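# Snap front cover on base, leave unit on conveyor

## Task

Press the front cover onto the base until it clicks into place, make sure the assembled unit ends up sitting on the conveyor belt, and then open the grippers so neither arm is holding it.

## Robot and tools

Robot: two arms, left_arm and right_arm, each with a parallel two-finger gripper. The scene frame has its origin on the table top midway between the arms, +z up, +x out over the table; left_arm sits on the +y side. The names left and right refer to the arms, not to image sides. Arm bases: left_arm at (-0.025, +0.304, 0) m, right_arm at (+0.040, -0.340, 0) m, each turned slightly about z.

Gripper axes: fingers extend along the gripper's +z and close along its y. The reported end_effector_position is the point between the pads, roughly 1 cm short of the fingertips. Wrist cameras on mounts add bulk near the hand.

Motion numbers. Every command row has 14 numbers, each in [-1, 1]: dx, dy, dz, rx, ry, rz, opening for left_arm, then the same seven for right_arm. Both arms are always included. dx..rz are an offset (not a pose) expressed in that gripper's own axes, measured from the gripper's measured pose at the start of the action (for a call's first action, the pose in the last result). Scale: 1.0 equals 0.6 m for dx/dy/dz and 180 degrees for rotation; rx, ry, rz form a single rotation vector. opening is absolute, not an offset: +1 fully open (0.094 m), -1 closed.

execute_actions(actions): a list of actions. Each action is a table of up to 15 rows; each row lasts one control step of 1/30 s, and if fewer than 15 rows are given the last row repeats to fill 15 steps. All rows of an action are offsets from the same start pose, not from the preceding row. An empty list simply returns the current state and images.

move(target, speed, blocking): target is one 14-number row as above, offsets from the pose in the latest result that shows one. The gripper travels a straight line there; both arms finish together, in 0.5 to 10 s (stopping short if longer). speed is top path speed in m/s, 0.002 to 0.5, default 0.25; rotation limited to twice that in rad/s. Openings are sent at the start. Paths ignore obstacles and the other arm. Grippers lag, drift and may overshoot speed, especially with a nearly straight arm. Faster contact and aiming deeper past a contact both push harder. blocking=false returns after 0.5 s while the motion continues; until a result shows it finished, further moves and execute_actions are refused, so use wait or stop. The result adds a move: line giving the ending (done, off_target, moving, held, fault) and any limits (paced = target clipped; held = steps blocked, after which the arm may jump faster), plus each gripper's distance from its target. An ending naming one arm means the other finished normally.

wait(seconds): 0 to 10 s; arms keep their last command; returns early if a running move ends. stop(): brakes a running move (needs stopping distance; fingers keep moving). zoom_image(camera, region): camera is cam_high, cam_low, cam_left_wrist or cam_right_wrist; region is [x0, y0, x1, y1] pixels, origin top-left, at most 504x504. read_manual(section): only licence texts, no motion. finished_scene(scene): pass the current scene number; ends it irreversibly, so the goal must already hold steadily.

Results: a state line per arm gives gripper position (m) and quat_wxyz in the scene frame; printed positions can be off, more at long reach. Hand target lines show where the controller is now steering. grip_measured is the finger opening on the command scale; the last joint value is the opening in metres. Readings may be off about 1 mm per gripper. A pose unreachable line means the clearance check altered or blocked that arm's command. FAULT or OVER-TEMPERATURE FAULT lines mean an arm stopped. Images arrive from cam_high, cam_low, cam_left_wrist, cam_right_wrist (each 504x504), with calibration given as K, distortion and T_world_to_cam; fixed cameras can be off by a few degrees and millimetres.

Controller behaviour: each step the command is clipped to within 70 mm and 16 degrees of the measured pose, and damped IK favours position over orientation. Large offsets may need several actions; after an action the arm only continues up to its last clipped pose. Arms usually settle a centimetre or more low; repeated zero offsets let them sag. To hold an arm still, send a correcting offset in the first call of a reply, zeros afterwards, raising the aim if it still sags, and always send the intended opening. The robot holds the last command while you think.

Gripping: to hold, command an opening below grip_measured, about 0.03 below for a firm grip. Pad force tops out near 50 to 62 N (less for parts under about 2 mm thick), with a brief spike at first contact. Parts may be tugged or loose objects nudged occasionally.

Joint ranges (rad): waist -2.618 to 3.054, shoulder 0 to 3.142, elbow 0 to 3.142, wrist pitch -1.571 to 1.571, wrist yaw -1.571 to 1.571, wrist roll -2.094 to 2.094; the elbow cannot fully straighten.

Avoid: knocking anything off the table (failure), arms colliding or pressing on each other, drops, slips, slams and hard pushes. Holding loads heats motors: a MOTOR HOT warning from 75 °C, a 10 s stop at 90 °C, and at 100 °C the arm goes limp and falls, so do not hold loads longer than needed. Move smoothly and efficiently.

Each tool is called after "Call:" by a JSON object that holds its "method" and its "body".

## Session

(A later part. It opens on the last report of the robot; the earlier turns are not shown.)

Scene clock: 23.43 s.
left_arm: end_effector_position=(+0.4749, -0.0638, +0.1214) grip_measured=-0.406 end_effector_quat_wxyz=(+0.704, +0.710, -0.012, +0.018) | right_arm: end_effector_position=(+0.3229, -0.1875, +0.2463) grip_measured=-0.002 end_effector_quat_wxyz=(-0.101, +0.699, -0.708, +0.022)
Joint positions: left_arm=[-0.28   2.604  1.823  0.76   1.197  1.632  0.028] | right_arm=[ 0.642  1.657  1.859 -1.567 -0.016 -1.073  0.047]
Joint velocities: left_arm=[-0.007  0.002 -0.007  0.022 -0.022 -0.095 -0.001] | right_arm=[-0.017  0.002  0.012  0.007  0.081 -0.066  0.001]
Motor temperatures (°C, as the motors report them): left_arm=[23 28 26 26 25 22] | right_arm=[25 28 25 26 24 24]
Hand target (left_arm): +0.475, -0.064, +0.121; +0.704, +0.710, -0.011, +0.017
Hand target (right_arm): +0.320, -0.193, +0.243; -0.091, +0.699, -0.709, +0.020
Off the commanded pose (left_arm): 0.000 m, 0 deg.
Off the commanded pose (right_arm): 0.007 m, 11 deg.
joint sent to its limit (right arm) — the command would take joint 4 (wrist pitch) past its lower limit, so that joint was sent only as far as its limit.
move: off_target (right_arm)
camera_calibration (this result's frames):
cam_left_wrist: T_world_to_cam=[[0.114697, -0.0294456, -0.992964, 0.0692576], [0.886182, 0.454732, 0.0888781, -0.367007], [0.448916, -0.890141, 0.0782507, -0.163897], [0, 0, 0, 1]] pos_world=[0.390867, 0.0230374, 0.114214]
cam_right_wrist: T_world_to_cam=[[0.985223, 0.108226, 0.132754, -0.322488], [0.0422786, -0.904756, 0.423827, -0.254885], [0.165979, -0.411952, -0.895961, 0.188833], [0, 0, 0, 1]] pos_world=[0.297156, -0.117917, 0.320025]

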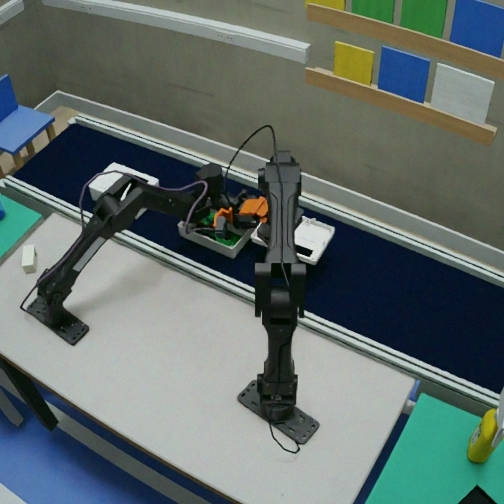

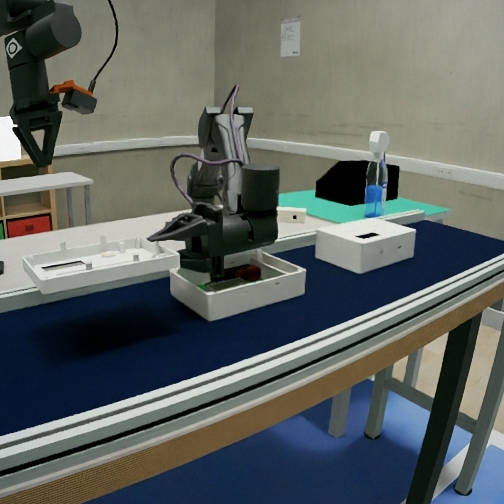

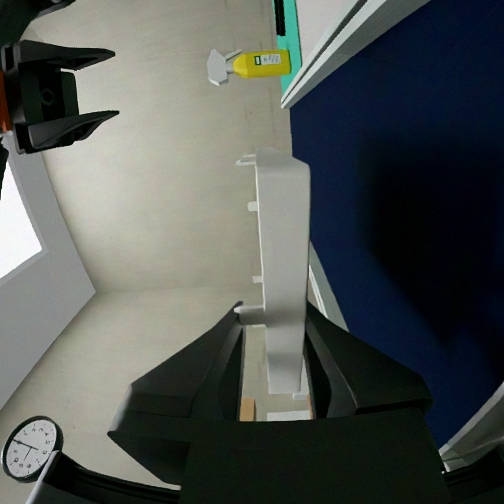

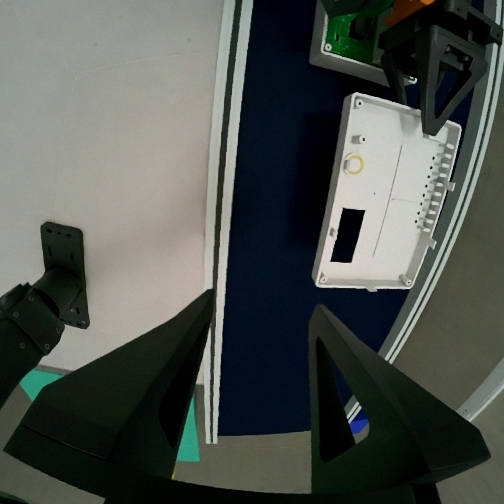

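Call:
{"method": "move", "body": {"target": [0,0.07,0,0,0,-0.5,-1,0,0,0,0,0,0,0], "speed": 0.4}}

Call:
{"method": "move", "body": {"target": [0,0,0,0,0,-0.5,-1,0,0,0,0,0,0,0], "speed": 0.4}}

Scene clock: 26.27 s.
left_arm: end_effector_position=(+0.4731, -0.0631, +0.1469) grip_measured=-0.407 end_effector_quat_wxyz=(+0.498, +0.507, +0.506, -0.489) | right_arm: end_effector_position=(+0.3229, -0.1875, +0.2463) grip_measured=-0.002 end_effector_quat_wxyz=(-0.101, +0.699, -0.708, +0.022)
Joint positions: left_arm=[-0.28   2.53   1.823  0.635  1.197  0.077  0.028] | right_arm=[ 0.642  1.657  1.859 -1.567 -0.016 -1.074  0.047]
Joint velocities: left_arm=[-0.002 -0.027 -0.017  0.081 -0.037 -0.037 -0.   ] | right_arm=[ 0.002  0.002  0.022 -0.022 -0.007 -0.051  0.001]
Motor temperatures (°C, as the motors report them): left_arm=[23 29 26 26 25 22] | right_arm=[25 27 25 26 24 24]
Hand target (left_arm): +0.473, -0.064, +0.163; +0.511, +0.510, +0.493, -0.485
Hand target (right_arm): +0.323, -0.187, +0.246; -0.101, +0.699, -0.708, +0.022
Off the commanded pose (left_arm): 0.017 m, 2 deg.
Off the commanded pose (right_arm): 0.000 m, 0 deg.
move: off_target (left_arm)
camera_calibration (this result's frames):
cam_left_wrist: T_world_to_cam=[[-0.995515, -0.0437672, -0.0838704, 0.485556], [0.0534622, 0.471136, -0.880439, 0.169357], [0.0780487, -0.880974, -0.466683, 0.0915942], [0, 0, 0, 1]] pos_world=[0.467176, 0.0221536, 0.232577]
cam_right_wrist: T_world_to_cam=[[0.985177, 0.108603, 0.132787, -0.32241], [0.0425988, -0.904712, 0.423889, -0.254995], [0.16617, -0.411949, -0.895927, 0.188763], [0, 0, 0, 1]] pos_world=[0.297127, -0.117921, 0.32002]

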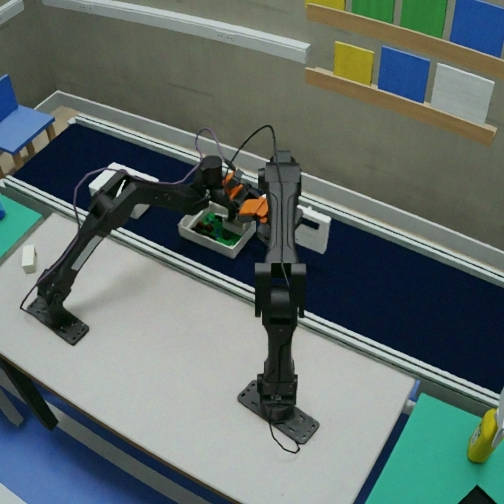

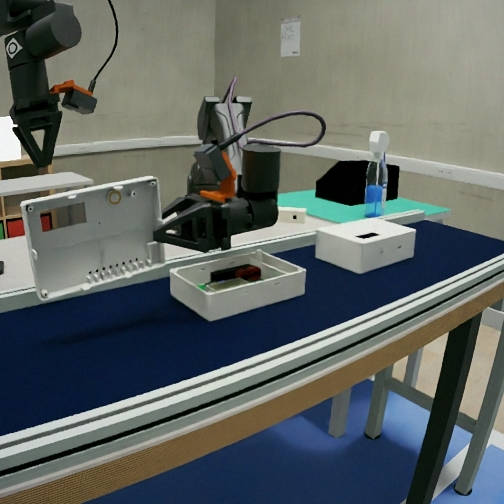

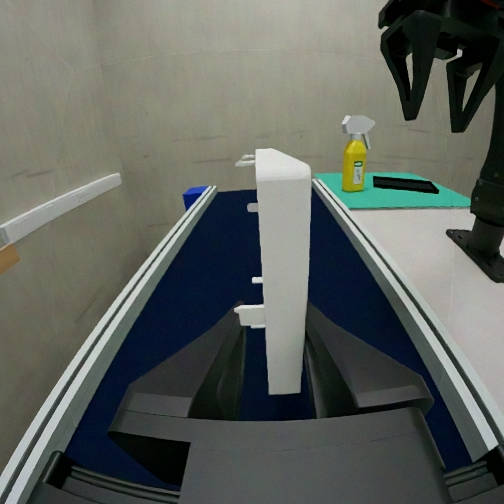

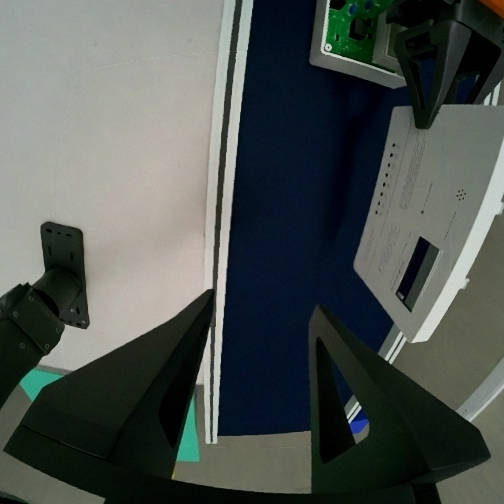

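Scene clock: 28.90 s.
left_arm: end_effector_position=(+0.4726, -0.0630, +0.1420) grip_measured=-0.408 end_effector_quat_wxyz=(-0.004, -0.009, +0.721, -0.693) | right_arm: end_effector_position=(+0.3229, -0.1875, +0.2463) grip_measured=-0.002 end_effector_quat_wxyz=(-0.101, +0.699, -0.708, +0.022)
Joint positions: left_arm=[-0.28   2.53   1.823  0.599  1.197 -1.488  0.028] | right_arm=[ 0.642  1.657  1.859 -1.567 -0.016 -1.074  0.047]
Joint velocities: left_arm=[-0.012 -0.012 -0.012 -0.007 -0.051  0.037 -0.001] | right_arm=[-0.007  0.002  0.007 -0.066 -0.037 -0.007 -0.   ]
Motor temperatures (°C, as the motors report them): left_arm=[23 29 26 26 25 22] | right_arm=[25 27 25 26 24 24]
Hand target (left_arm): +0.473, -0.063, +0.147; +0.006, +0.001, +0.717, -0.697
Hand target (right_arm): +0.323, -0.187, +0.246; -0.101, +0.699, -0.708, +0.022
Off the commanded pose (left_arm): 0.005 m, 2 deg.
Off the commanded pose (right_arm): 0.000 m, 0 deg.
move: done
camera_calibration (this result's frames):
cam_left_wrist: T_world_to_cam=[[-0.0542836, -0.0774979, 0.995514, -0.115529], [-0.896803, 0.442193, -0.0144776, 0.489348], [-0.439087, -0.893566, -0.0935042, 0.280123], [0, 0, 0, 1]] pos_world=[0.555575, 0.0249689, 0.148288]
cam_right_wrist: T_world_to_cam=[[0.985177, 0.108603, 0.132787, -0.32241], [0.0425988, -0.904712, 0.423889, -0.254995], [0.16617, -0.411949, -0.895927, 0.188763], [0, 0, 0, 1]] pos_world=[0.297127, -0.117921, 0.32002]

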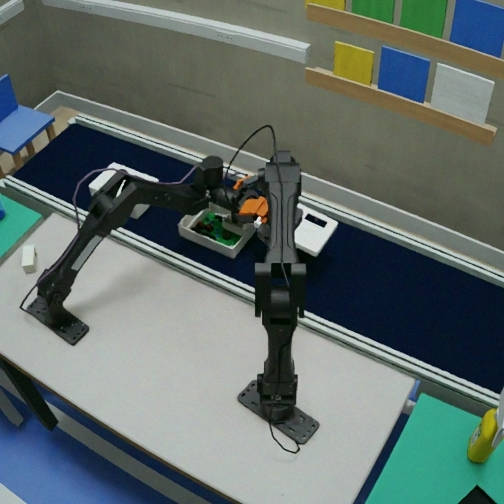

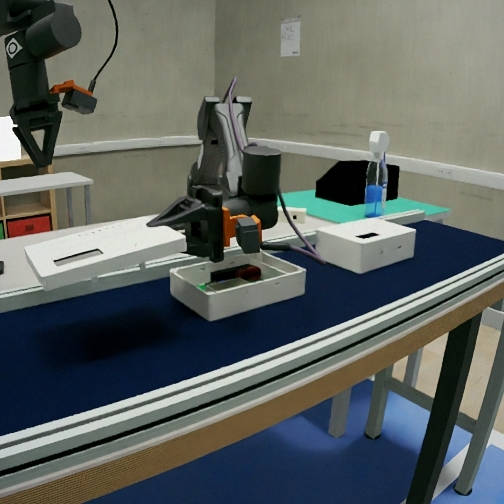

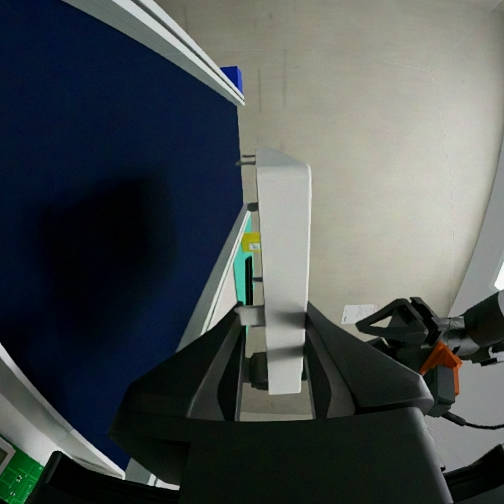

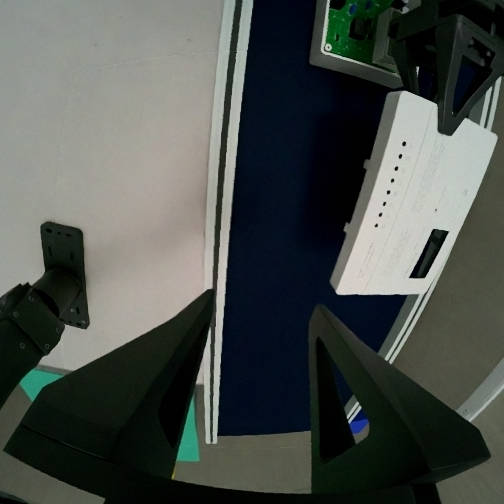

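Call:
{"method": "move", "body": {"target": [0.03,0,-0.28,0,0,0,-1,0,0,0,0,0,0,0], "speed": 0.15}}

Scene clock: 31.57 s.
left_arm: end_effector_position=(+0.4538, +0.1064, +0.1304) grip_measured=-0.408 end_effector_quat_wxyz=(-0.012, -0.040, +0.722, -0.691) | right_arm: end_effector_position=(+0.3229, -0.1875, +0.2463) grip_measured=-0.002 end_effector_quat_wxyz=(-0.101, +0.699, -0.708, +0.022)
Joint positions: left_arm=[ 0.042  2.324  1.502  0.316  1.478 -1.14   0.028] | right_arm=[ 0.642  1.657  1.859 -1.567 -0.016 -1.074  0.047]
Joint velocities: left_arm=[ 0.002  0.002 -0.022 -0.11  -0.007  0.051  0.   ] | right_arm=[-0.007 -0.017 -0.002  0.007 -0.007 -0.037  0.   ]
Motor temperatures (°C, as the motors report them): left_arm=[23 30 26 26 25 22] | right_arm=[25 27 25 26 24 24]
Hand target (left_arm): +0.452, +0.105, +0.150; -0.002, -0.010, +0.717, -0.697
Hand target (right_arm): +0.323, -0.187, +0.246; -0.101, +0.699, -0.708, +0.022
Off the commanded pose (left_arm): 0.019 m, 4 deg.
Off the commanded pose (right_arm): 0.000 m, 0 deg.
move: off_target (left_arm)
camera_calibration (this result's frames):
cam_left_wrist: T_world_to_cam=[[0.00457048, -0.0827123, 0.996563, -0.118116], [-0.910468, 0.411798, 0.0383539, 0.399934], [-0.413555, -0.907514, -0.0734247, 0.40941], [0, 0, 0, 1]] pos_world=[0.53398, 0.197083, 0.132432]
cam_right_wrist: T_world_to_cam=[[0.985177, 0.108603, 0.132787, -0.32241], [0.0425988, -0.904712, 0.423889, -0.254995], [0.16617, -0.411949, -0.895927, 0.188763], [0, 0, 0, 1]] pos_world=[0.297127, -0.117921, 0.32002]

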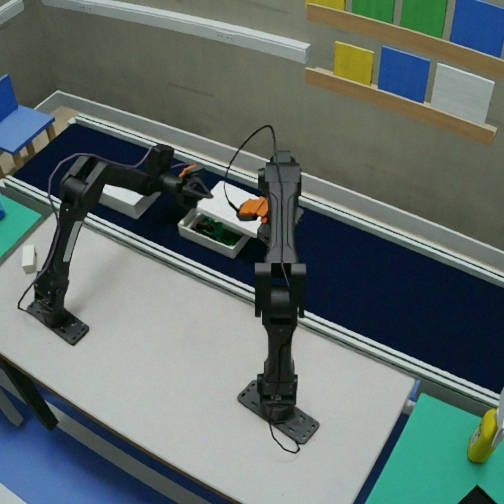

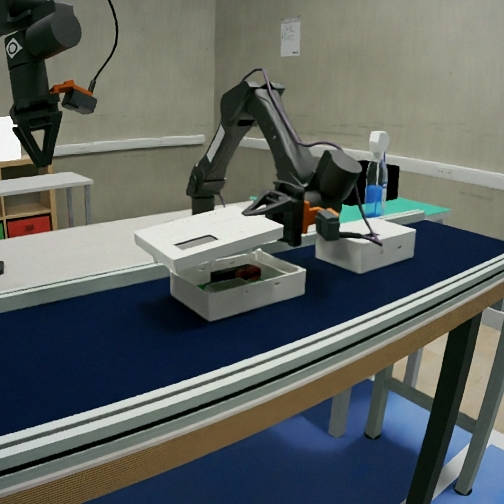

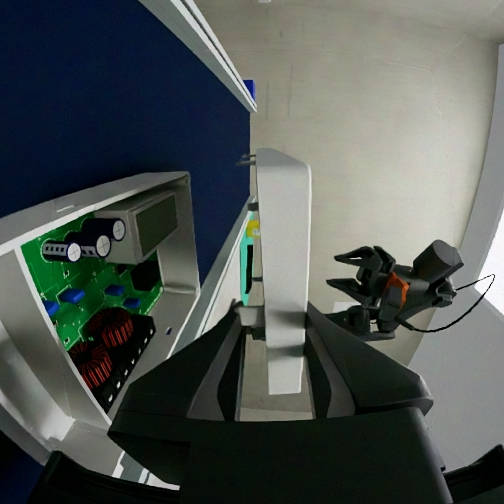

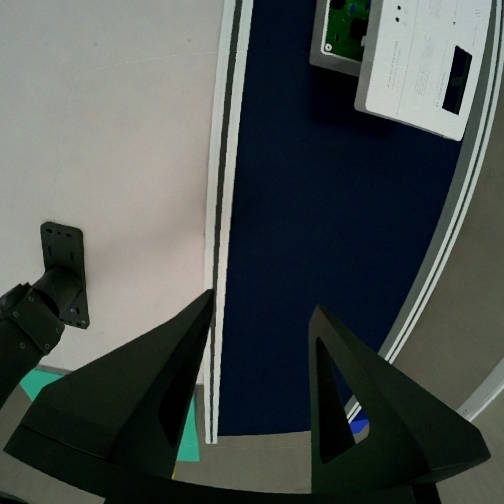

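Call:
{"method": "move", "body": {"target": [0.05,0.03,-0.05,0,0,0,-1,0,0,0,0,0,0,0], "speed": 0.1}}

Scene clock: 33.27 s.
left_arm: end_effector_position=(+0.4197, +0.1337, +0.0965) grip_measured=-0.408 end_effector_quat_wxyz=(-0.020, -0.073, +0.725, -0.685) | right_arm: end_effector_position=(+0.3229, -0.1875, +0.2463) grip_measured=-0.002 end_effector_quat_wxyz=(-0.101, +0.699, -0.708, +0.022)
Joint positions: left_arm=[ 0.1    2.274  1.346  0.092  1.487 -0.866  0.028] | right_arm=[ 0.642  1.657  1.859 -1.567 -0.016 -1.074  0.047]
Joint velocities: left_arm=[-0.002 -0.002  0.076 -0.154 -0.037  0.037 -0.   ] | right_arm=[-0.012  0.002 -0.002  0.007 -0.051 -0.022  0.   ]
Motor temperatures (°C, as the motors report them): left_arm=[23 30 26 26 25 22] | right_arm=[25 27 25 26 24 24]
Hand target (left_arm): +0.421, +0.136, +0.117; -0.008, -0.045, +0.717, -0.695
Hand target (right_arm): +0.323, -0.187, +0.246; -0.101, +0.699, -0.708, +0.022
Off the commanded pose (left_arm): 0.020 m, 4 deg.
Off the commanded pose (right_arm): 0.000 m, 0 deg.
move: off_target (left_arm)
camera_calibration (this result's frames):
cam_left_wrist: T_world_to_cam=[[0.0647879, -0.0951706, 0.99335, -0.105218], [-0.920682, 0.378251, 0.0962877, 0.362141], [-0.384899, -0.920798, -0.0631158, 0.406343], [0, 0, 0, 1]] pos_world=[0.496634, 0.227166, 0.0952953]
cam_right_wrist: T_world_to_cam=[[0.985177, 0.108603, 0.132787, -0.32241], [0.0425988, -0.904712, 0.423889, -0.254995], [0.16617, -0.411949, -0.895927, 0.188763], [0, 0, 0, 1]] pos_world=[0.297127, -0.117921, 0.32002]

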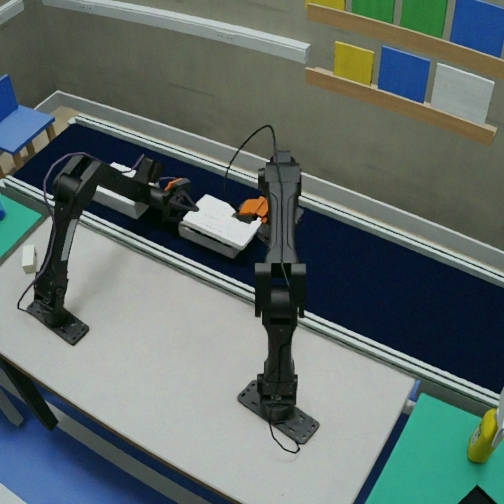

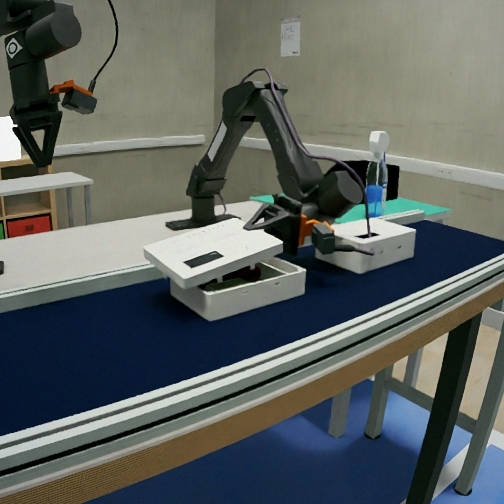

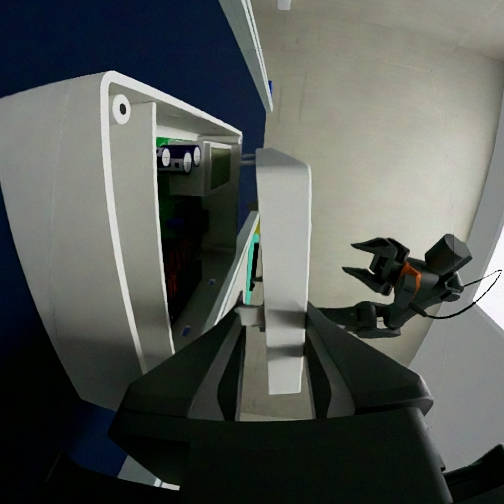

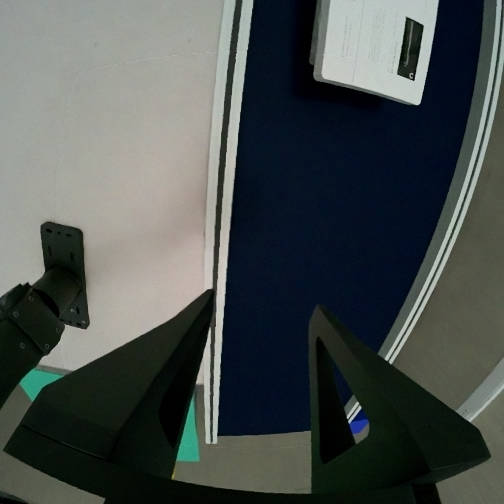

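Call:
{"method": "zoom_image", "body": {"camera": "cam_high", "region": [120, 150, 300, 280]}}

Region (120, 150, 300, 280) of cam_high's 504x504 image, scaled by 2.800, with more detail than that image has.

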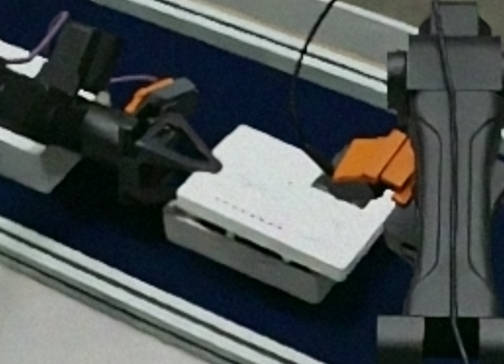

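Call:
{"method": "move", "body": {"target": [-0.01,-0.01,-0.025,0,0,0,-1,0,0,0,0,0,0,0], "speed": 0.05}}

Call:
{"method": "move", "body": {"target": [0,-0.02,0,0,0,0,-0.2,0,0,0,0,0,0,0], "speed": 0.05}}

Scene clock: 34.33 s.
left_arm: end_effector_position=(+0.4242, +0.1460, +0.0973) grip_measured=-0.408 end_effector_quat_wxyz=(-0.017, -0.089, +0.728, -0.680) | right_arm: end_effector_position=(+0.3229, -0.1875, +0.2463) grip_measured=-0.002 end_effector_quat_wxyz=(-0.101, +0.699, -0.708, +0.022)
Joint positions: left_arm=[ 0.127  2.274  1.387 -0.059  1.478 -0.772  0.028] | right_arm=[ 0.642  1.657  1.859 -1.567 -0.016 -1.074  0.047]
Joint velocities: left_arm=[ 0.007  0.002  0.042 -0.212  0.007  0.051  0.   ] | right_arm=[ 0.012 -0.022  0.012  0.007 -0.095  0.081 -0.   ]
Motor temperatures (°C, as the motors report them): left_arm=[23 30 26 26 25 22] | right_arm=[25 27 25 26 24 24]
Hand target (left_arm): +0.426, +0.149, +0.103; -0.015, -0.078, +0.721, -0.688
Hand target (right_arm): +0.323, -0.187, +0.246; -0.101, +0.699, -0.708, +0.022
Off the commanded pose (left_arm): 0.006 m, 2 deg.
Off the commanded pose (right_arm): 0.000 m, 0 deg.
move: done
camera_calibration (this result's frames):
cam_left_wrist: T_world_to_cam=[[0.0844405, -0.10523, 0.990856, -0.111766], [-0.928583, 0.352349, 0.116553, 0.366685], [-0.361392, -0.929934, -0.0679625, 0.411238], [0, 0, 0, 1]] pos_world=[0.498553, 0.241462, 0.0959542]
cam_right_wrist: T_world_to_cam=[[0.985177, 0.108603, 0.132787, -0.32241], [0.0425988, -0.904712, 0.423889, -0.254995], [0.16617, -0.411949, -0.895927, 0.188763], [0, 0, 0, 1]] pos_world=[0.297127, -0.117921, 0.32002]

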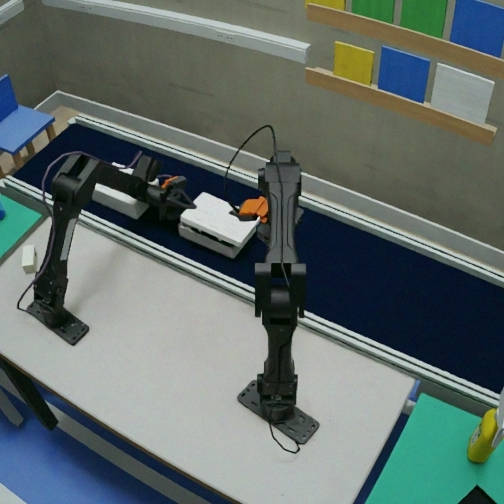

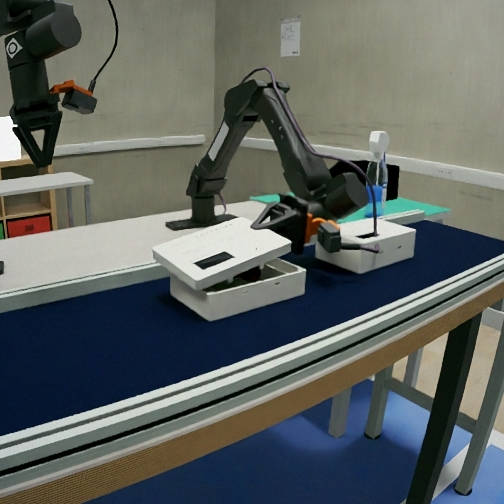

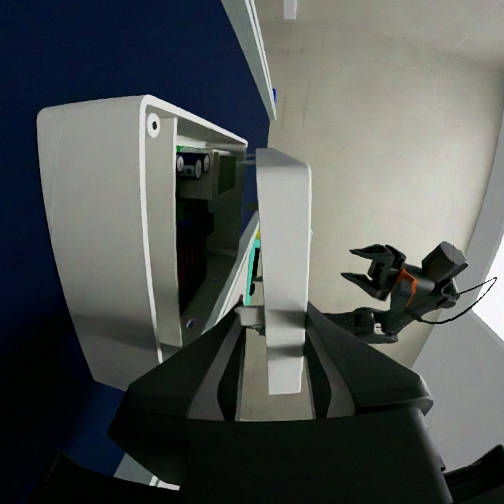

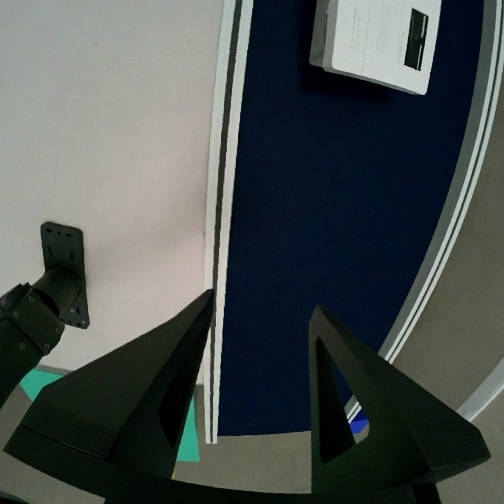

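Scene clock: 35.03 s.
left_arm: end_effector_position=(+0.4247, +0.1461, +0.0962) grip_measured=-0.202 end_effector_quat_wxyz=(-0.024, -0.099, +0.728, -0.678) | right_arm: end_effector_position=(+0.3229, -0.1875, +0.2463) grip_measured=-0.002 end_effector_quat_wxyz=(-0.101, +0.699, -0.708, +0.022)
Joint positions: left_arm=[ 0.127  2.274  1.387 -0.061  1.471 -0.795  0.037] | right_arm=[ 0.642  1.657  1.859 -1.567 -0.016 -1.074  0.047]
Joint velocities: left_arm=[-0.007 -0.007 -0.022  0.022 -0.007  0.037  0.001] | right_arm=[-0.007 -0.022 -0.022 -0.007  0.037  0.022  0.   ]
Motor temperatures (°C, as the motors report them): left_arm=[23 30 26 26 25 22] | right_arm=[25 27 25 26 24 24]
Hand target (left_arm): +0.426, +0.145, +0.109; -0.017, -0.089, +0.728, -0.680
Hand target (right_arm): +0.323, -0.187, +0.246; -0.101, +0.699, -0.708, +0.022
Off the commanded pose (left_arm): 0.013 m, 1 deg.
Off the commanded pose (right_arm): 0.000 m, 0 deg.
move: off_target (left_arm)
camera_calibration (this result's frames):
cam_left_wrist: T_world_to_cam=[[0.108855, -0.107664, 0.98821, -0.120555], [-0.927431, 0.346824, 0.139946, 0.36534], [-0.357802, -0.93173, -0.0620973, 0.409669], [0, 0, 0, 1]] pos_world=[0.498531, 0.242013, 0.0934452]
cam_right_wrist: T_world_to_cam=[[0.985177, 0.108603, 0.132787, -0.32241], [0.0425988, -0.904712, 0.423889, -0.254995], [0.16617, -0.411949, -0.895927, 0.188763], [0, 0, 0, 1]] pos_world=[0.297127, -0.117921, 0.32002]

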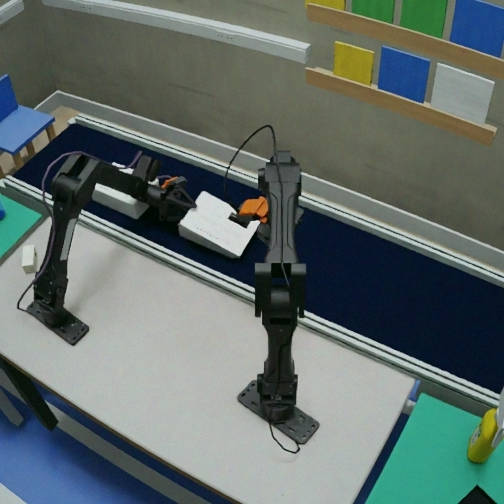

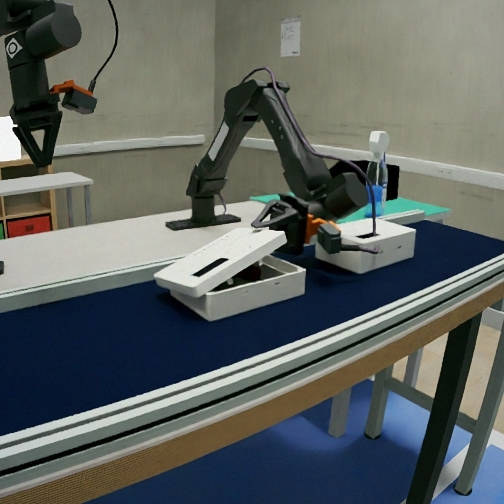

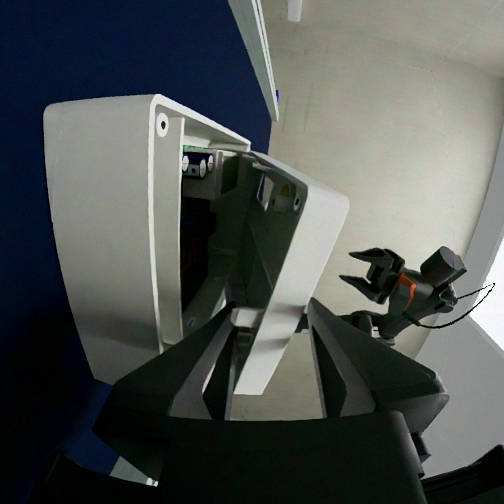

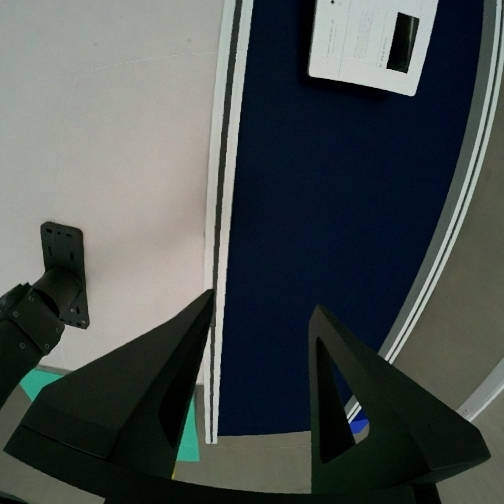

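Retract the left gripper in +y.

Call:
{"method": "move", "body": {"target": [0,0,-0.08,0,0,0,-0.2,0,0,0,0,0,0,0], "speed": 0.06}}

Call:
{"method": "zoom_image", "body": {"camera": "cam_low", "region": [120, 180, 420, 340]}}

Call:
{"method": "zoom_image", "body": {"camera": "cam_high", "region": [120, 150, 300, 280]}}

Scene clock: 37.23 s.
left_arm: end_effector_position=(+0.4212, +0.1914, +0.0992) grip_measured=-0.202 end_effector_quat_wxyz=(+0.000, -0.121, +0.727, -0.676) | right_arm: end_effector_position=(+0.3229, -0.1875, +0.2463) grip_measured=-0.002 end_effector_quat_wxyz=(-0.101, +0.699, -0.708, +0.022)
Joint positions: left_arm=[ 0.232  2.288  1.486 -0.551  1.482 -0.383  0.037] | right_arm=[ 0.642  1.657  1.859 -1.567 -0.016 -1.074  0.047]
Joint velocities: left_arm=[ 0.017  0.095  0.149 -0.388  0.007  0.3    0.   ] | right_arm=[-0.017 -0.007 -0.007  0.007  0.051  0.095 -0.001]
Motor temperatures (°C, as the motors report them): left_arm=[23 30 27 26 26 22] | right_arm=[25 27 25 26 24 24]
Hand target (left_arm): +0.421, +0.194, +0.101; -0.001, -0.120, +0.721, -0.683
Hand target (right_arm): +0.323, -0.187, +0.246; -0.101, +0.699, -0.708, +0.022
Off the commanded pose (left_arm): 0.003 m, 4 deg.
Off the commanded pose (right_arm): 0.000 m, 0 deg.
move: off_target (left_arm)
camera_calibration (this result's frames):
cam_left_wrist: T_world_to_cam=[[0.111005, -0.10661, 0.988085, -0.119295], [-0.9488, 0.284485, 0.137286, 0.367189], [-0.295731, -0.952734, -0.0695729, 0.429347], [0, 0, 0, 1]] pos_world=[0.488602, 0.291876, 0.0973342]
cam_right_wrist: T_world_to_cam=[[0.985177, 0.108603, 0.132787, -0.32241], [0.0425988, -0.904712, 0.423889, -0.254995], [0.16617, -0.411949, -0.895927, 0.188763], [0, 0, 0, 1]] pos_world=[0.297127, -0.117921, 0.32002]

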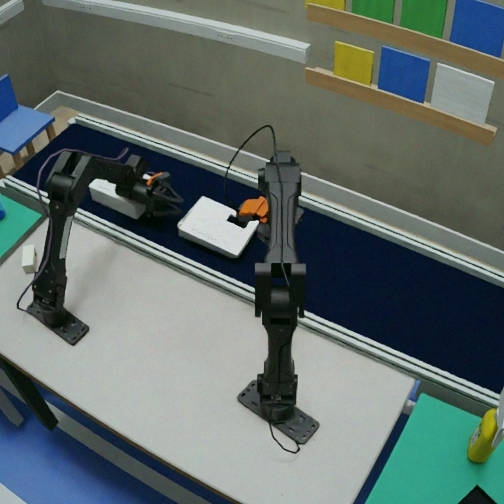

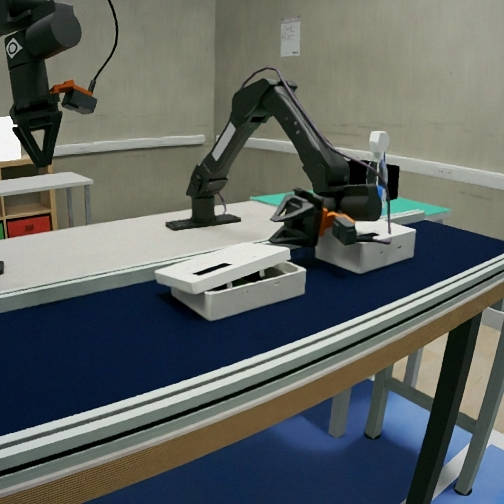

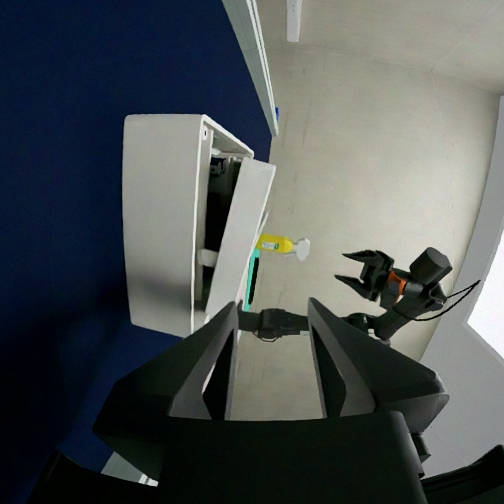

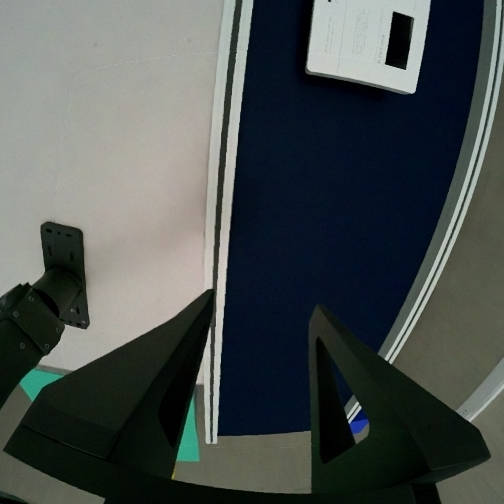

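Region (120, 180, 420, 340) of cam_low's 504x504 image, scaled by 1.680, with more detail than that image has; it fills the top 269 rows of this view, and the rest is white.

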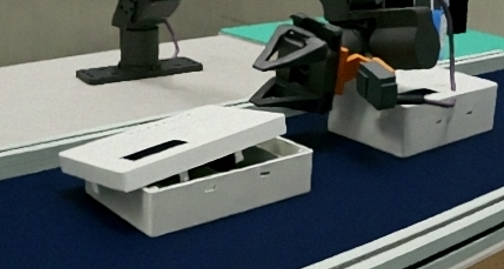

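Region (120, 150, 300, 280) of cam_high's 504x504 image, scaled by 2.800, with more detail than that image has.

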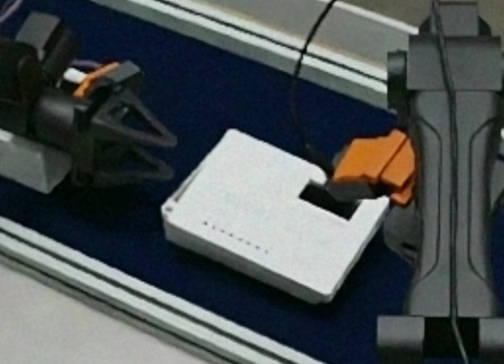

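Call:
{"method": "move", "body": {"target": [0,0,0,0,0,0,-0.2,-0.4325,0.008,0.297,0,0,0,-1], "speed": 0.2}}

Scene clock: 40.33 s.
left_arm: end_effector_position=(+0.4198, +0.1912, +0.0965) grip_measured=-0.202 end_effector_quat_wxyz=(-0.008, -0.129, +0.726, -0.675) | right_arm: end_effector_position=(+0.3508, +0.0908, +0.0993) grip_measured=-0.986 end_effector_quat_wxyz=(-0.102, +0.702, -0.705, +0.017)
Joint positions: left_arm=[ 0.232  2.297  1.493 -0.585  1.481 -0.37   0.037] | right_arm=[ 1.127  2.615  2.746 -1.507  0.07  -0.606  0.001]
Joint velocities: left_arm=[-0.017 -0.012 -0.002 -0.037  0.007  0.022  0.001] | right_arm=[-0.017 -0.017  0.032  0.007 -0.022 -0.007  0.001]
Motor temperatures (°C, as the motors report them): left_arm=[23 30 26 26 26 22] | right_arm=[25 27 26 26 24 24]
Hand target (left_arm): +0.421, +0.191, +0.099; -0.000, -0.121, +0.727, -0.676
Hand target (right_arm): +0.351, +0.092, +0.102; -0.106, +0.699, -0.707, +0.019
Off the commanded pose (left_arm): 0.003 m, 1 deg.
Off the commanded pose (right_arm): 0.001 m, 1 deg.
move: done
camera_calibration (this result's frames):
cam_left_wrist: T_world_to_cam=[[0.133249, -0.105495, 0.985452, -0.125845], [-0.94524, 0.28538, 0.158363, 0.362561], [-0.297935, -0.952591, -0.0616915, 0.428712], [0, 0, 0, 1]] pos_world=[0.487204, 0.291643, 0.093046]
cam_right_wrist: T_world_to_cam=[[0.984809, 0.116643, 0.128628, -0.360724], [0.0532562, -0.907974, 0.415629, 0.0552891], [0.165271, -0.402465, -0.900393, 0.167004], [0, 0, 0, 1]] pos_world=[0.324699, 0.15949, 0.173789]

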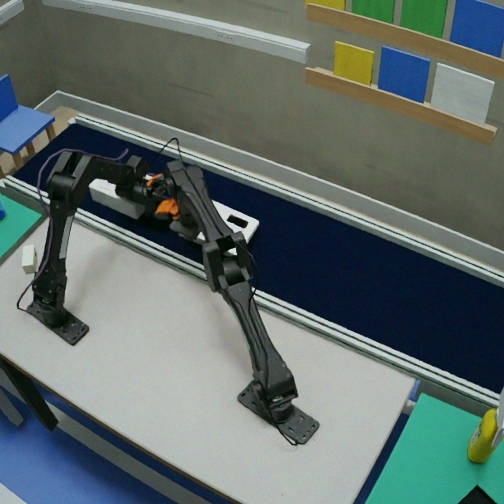

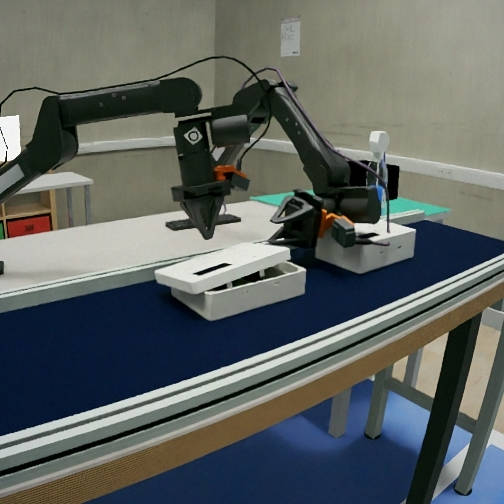

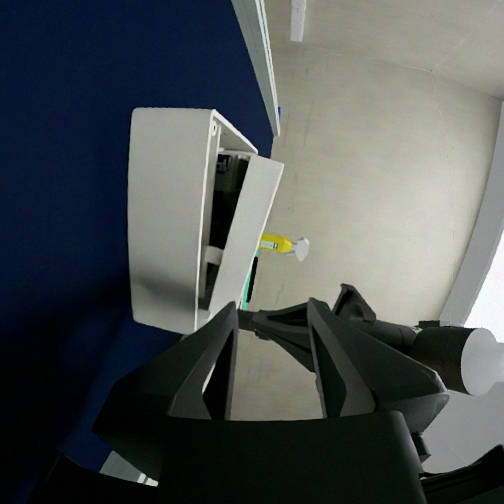

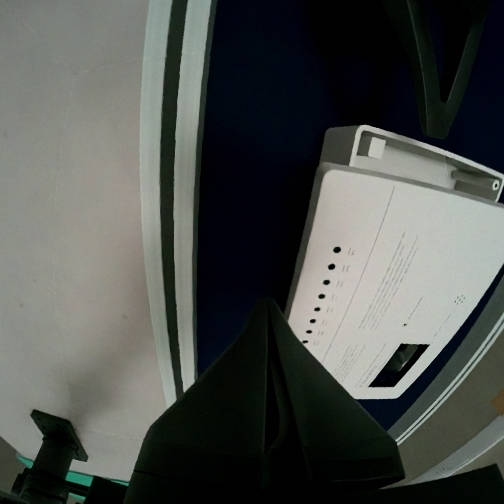

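Call:
{"method": "move", "body": {"target": [0,0,0,0,0,0,-0.2,0,0,0.045,0,0,0,-1], "speed": 0.08}}

Call:
{"method": "move", "body": {"target": [0,0,0,0,0,0,-0.2,0,-0.05,0,0,0,0,-1], "speed": 0.04}}

Scene clock: 41.63 s.
left_arm: end_effector_position=(+0.4199, +0.1912, +0.0963) grip_measured=-0.202 end_effector_quat_wxyz=(-0.008, -0.129, +0.727, -0.674) | right_arm: end_effector_position=(+0.3535, +0.0948, +0.0681) grip_measured=-0.986 end_effector_quat_wxyz=(-0.095, +0.702, -0.705, +0.018)
Joint positions: left_arm=[ 0.232  2.297  1.493 -0.585  1.479 -0.372  0.037] | right_arm=[ 1.127  2.597  2.584 -1.377  0.07  -0.606  0.001]
Joint velocities: left_arm=[-0.007 -0.007  0.002 -0.007  0.007 -0.007  0.001] | right_arm=[-0.012 -0.012 -0.007 -0.022 -0.022 -0.051  0.   ]
Motor temperatures (°C, as the motors report them): left_arm=[23 30 26 25 26 22] | right_arm=[25 27 25 26 24 24]
Hand target (left_arm): +0.420, +0.191, +0.097; -0.008, -0.129, +0.726, -0.675
Hand target (right_arm): +0.355, +0.094, +0.073; -0.101, +0.702, -0.705, +0.017
Off the commanded pose (left_arm): 0.000 m, 0 deg.
Off the commanded pose (right_arm): 0.005 m, 1 deg.
move: done
camera_calibration (this result's frames):
cam_left_wrist: T_world_to_cam=[[0.134987, -0.106659, 0.98509, -0.126057], [-0.945084, 0.284793, 0.16034, 0.362493], [-0.297648, -0.952637, -0.0623583, 0.428692], [0, 0, 0, 1]] pos_world=[0.487202, 0.291707, 0.0927881]
cam_right_wrist: T_world_to_cam=[[0.985802, 0.118085, 0.119377, -0.359721], [0.0566237, -0.903083, 0.425716, 0.0693818], [0.158078, -0.412912, -0.896948, 0.143342], [0, 0, 0, 1]] pos_world=[0.328026, 0.164323, 0.141976]

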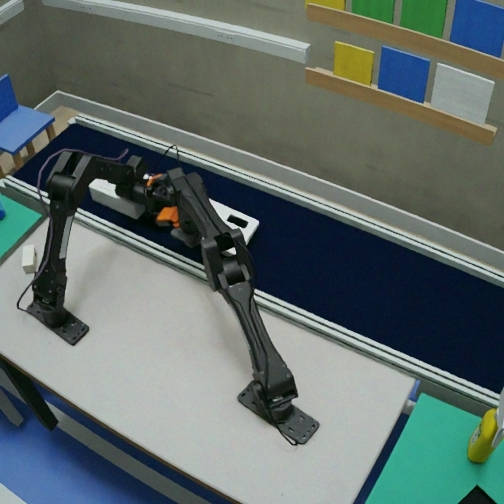

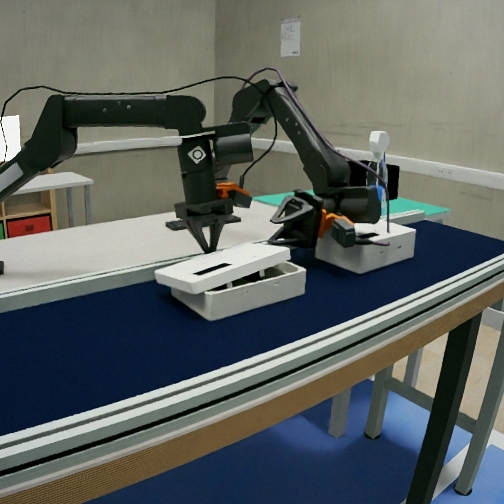

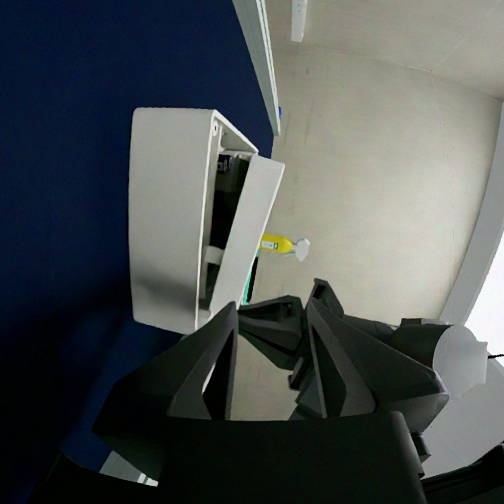

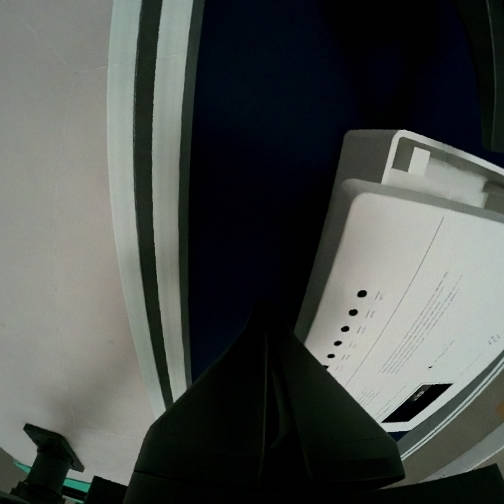

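Scene clock: 42.63 s.
left_arm: end_effector_position=(+0.4199, +0.1912, +0.0960) grip_measured=-0.202 end_effector_quat_wxyz=(-0.009, -0.130, +0.727, -0.674) | right_arm: end_effector_position=(+0.3738, +0.0964, +0.0693) grip_measured=-0.986 end_effector_quat_wxyz=(-0.107, +0.704, -0.702, +0.017)
Joint positions: left_arm=[ 0.232  2.297  1.493 -0.585  1.478 -0.373  0.037] | right_arm=[ 1.096  2.73   2.846 -1.479  0.066 -0.643  0.001]
Joint velocities: left_arm=[ 0.002 -0.002 -0.002 -0.022  0.022 -0.066 -0.   ] | right_arm=[ 0.007  0.002  0.002  0.007 -0.022 -0.081  0.   ]
Motor temperatures (°C, as the motors report them): left_arm=[23 30 26 25 26 22] | right_arm=[25 28 26 26 24 24]
Hand target (left_arm): +0.420, +0.191, +0.096; -0.008, -0.129, +0.727, -0.674
Hand target (right_arm): +0.383, +0.093, +0.072; -0.114, +0.701, -0.704, +0.016
Off the commanded pose (left_arm): 0.000 m, 0 deg.
Off the commanded pose (right_arm): 0.010 m, 1 deg.
elbow stopped short (right arm): the move would have taken joint 3 (elbow) straighter than the controller allows; a more bent joint 3 avoids this.
move: done
camera_calibration (this result's frames):
cam_left_wrist: T_world_to_cam=[[0.136724, -0.107821, 0.984724, -0.12627], [-0.944925, 0.284201, 0.162316, 0.362426], [-0.29736, -0.952683, -0.0630253, 0.428671], [0, 0, 0, 1]] pos_world=[0.487199, 0.291771, 0.0925304]
cam_right_wrist: T_world_to_cam=[[0.982831, 0.122994, 0.137533, -0.380726], [0.0565897, -0.910427, 0.409782, 0.0709586], [0.175614, -0.394963, -0.901756, 0.133867], [0, 0, 0, 1]] pos_world=[0.346664, 0.164302, 0.144]

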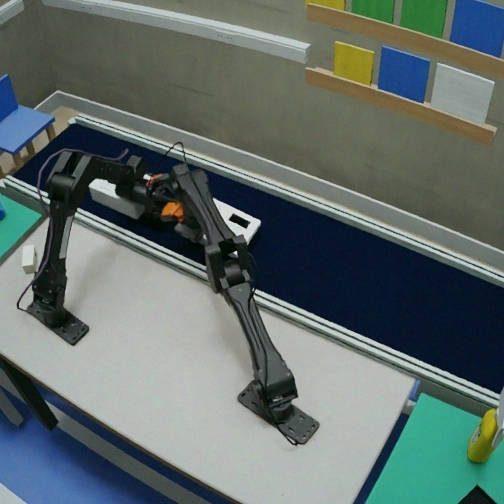

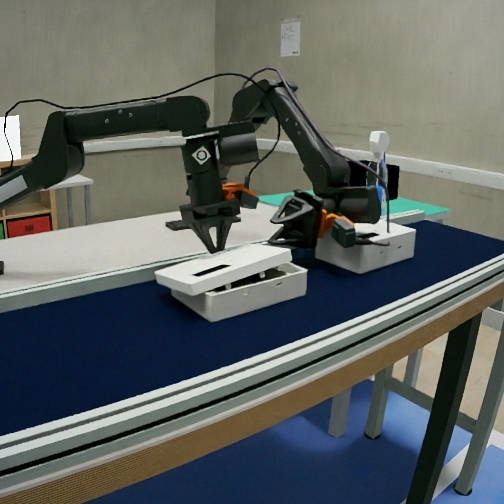

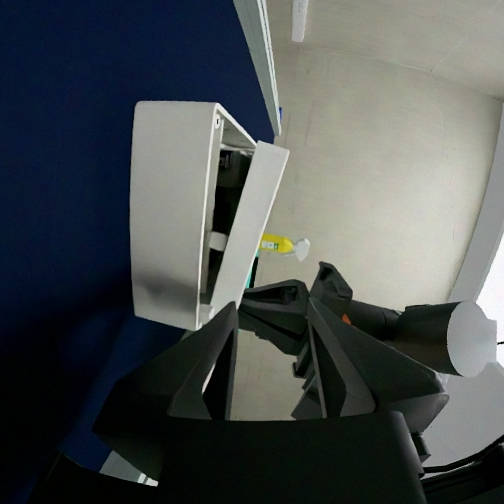

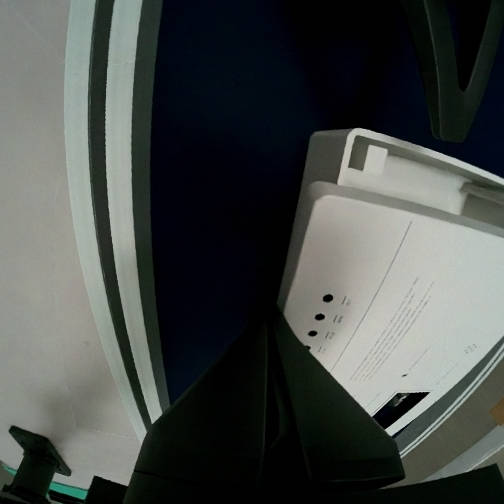

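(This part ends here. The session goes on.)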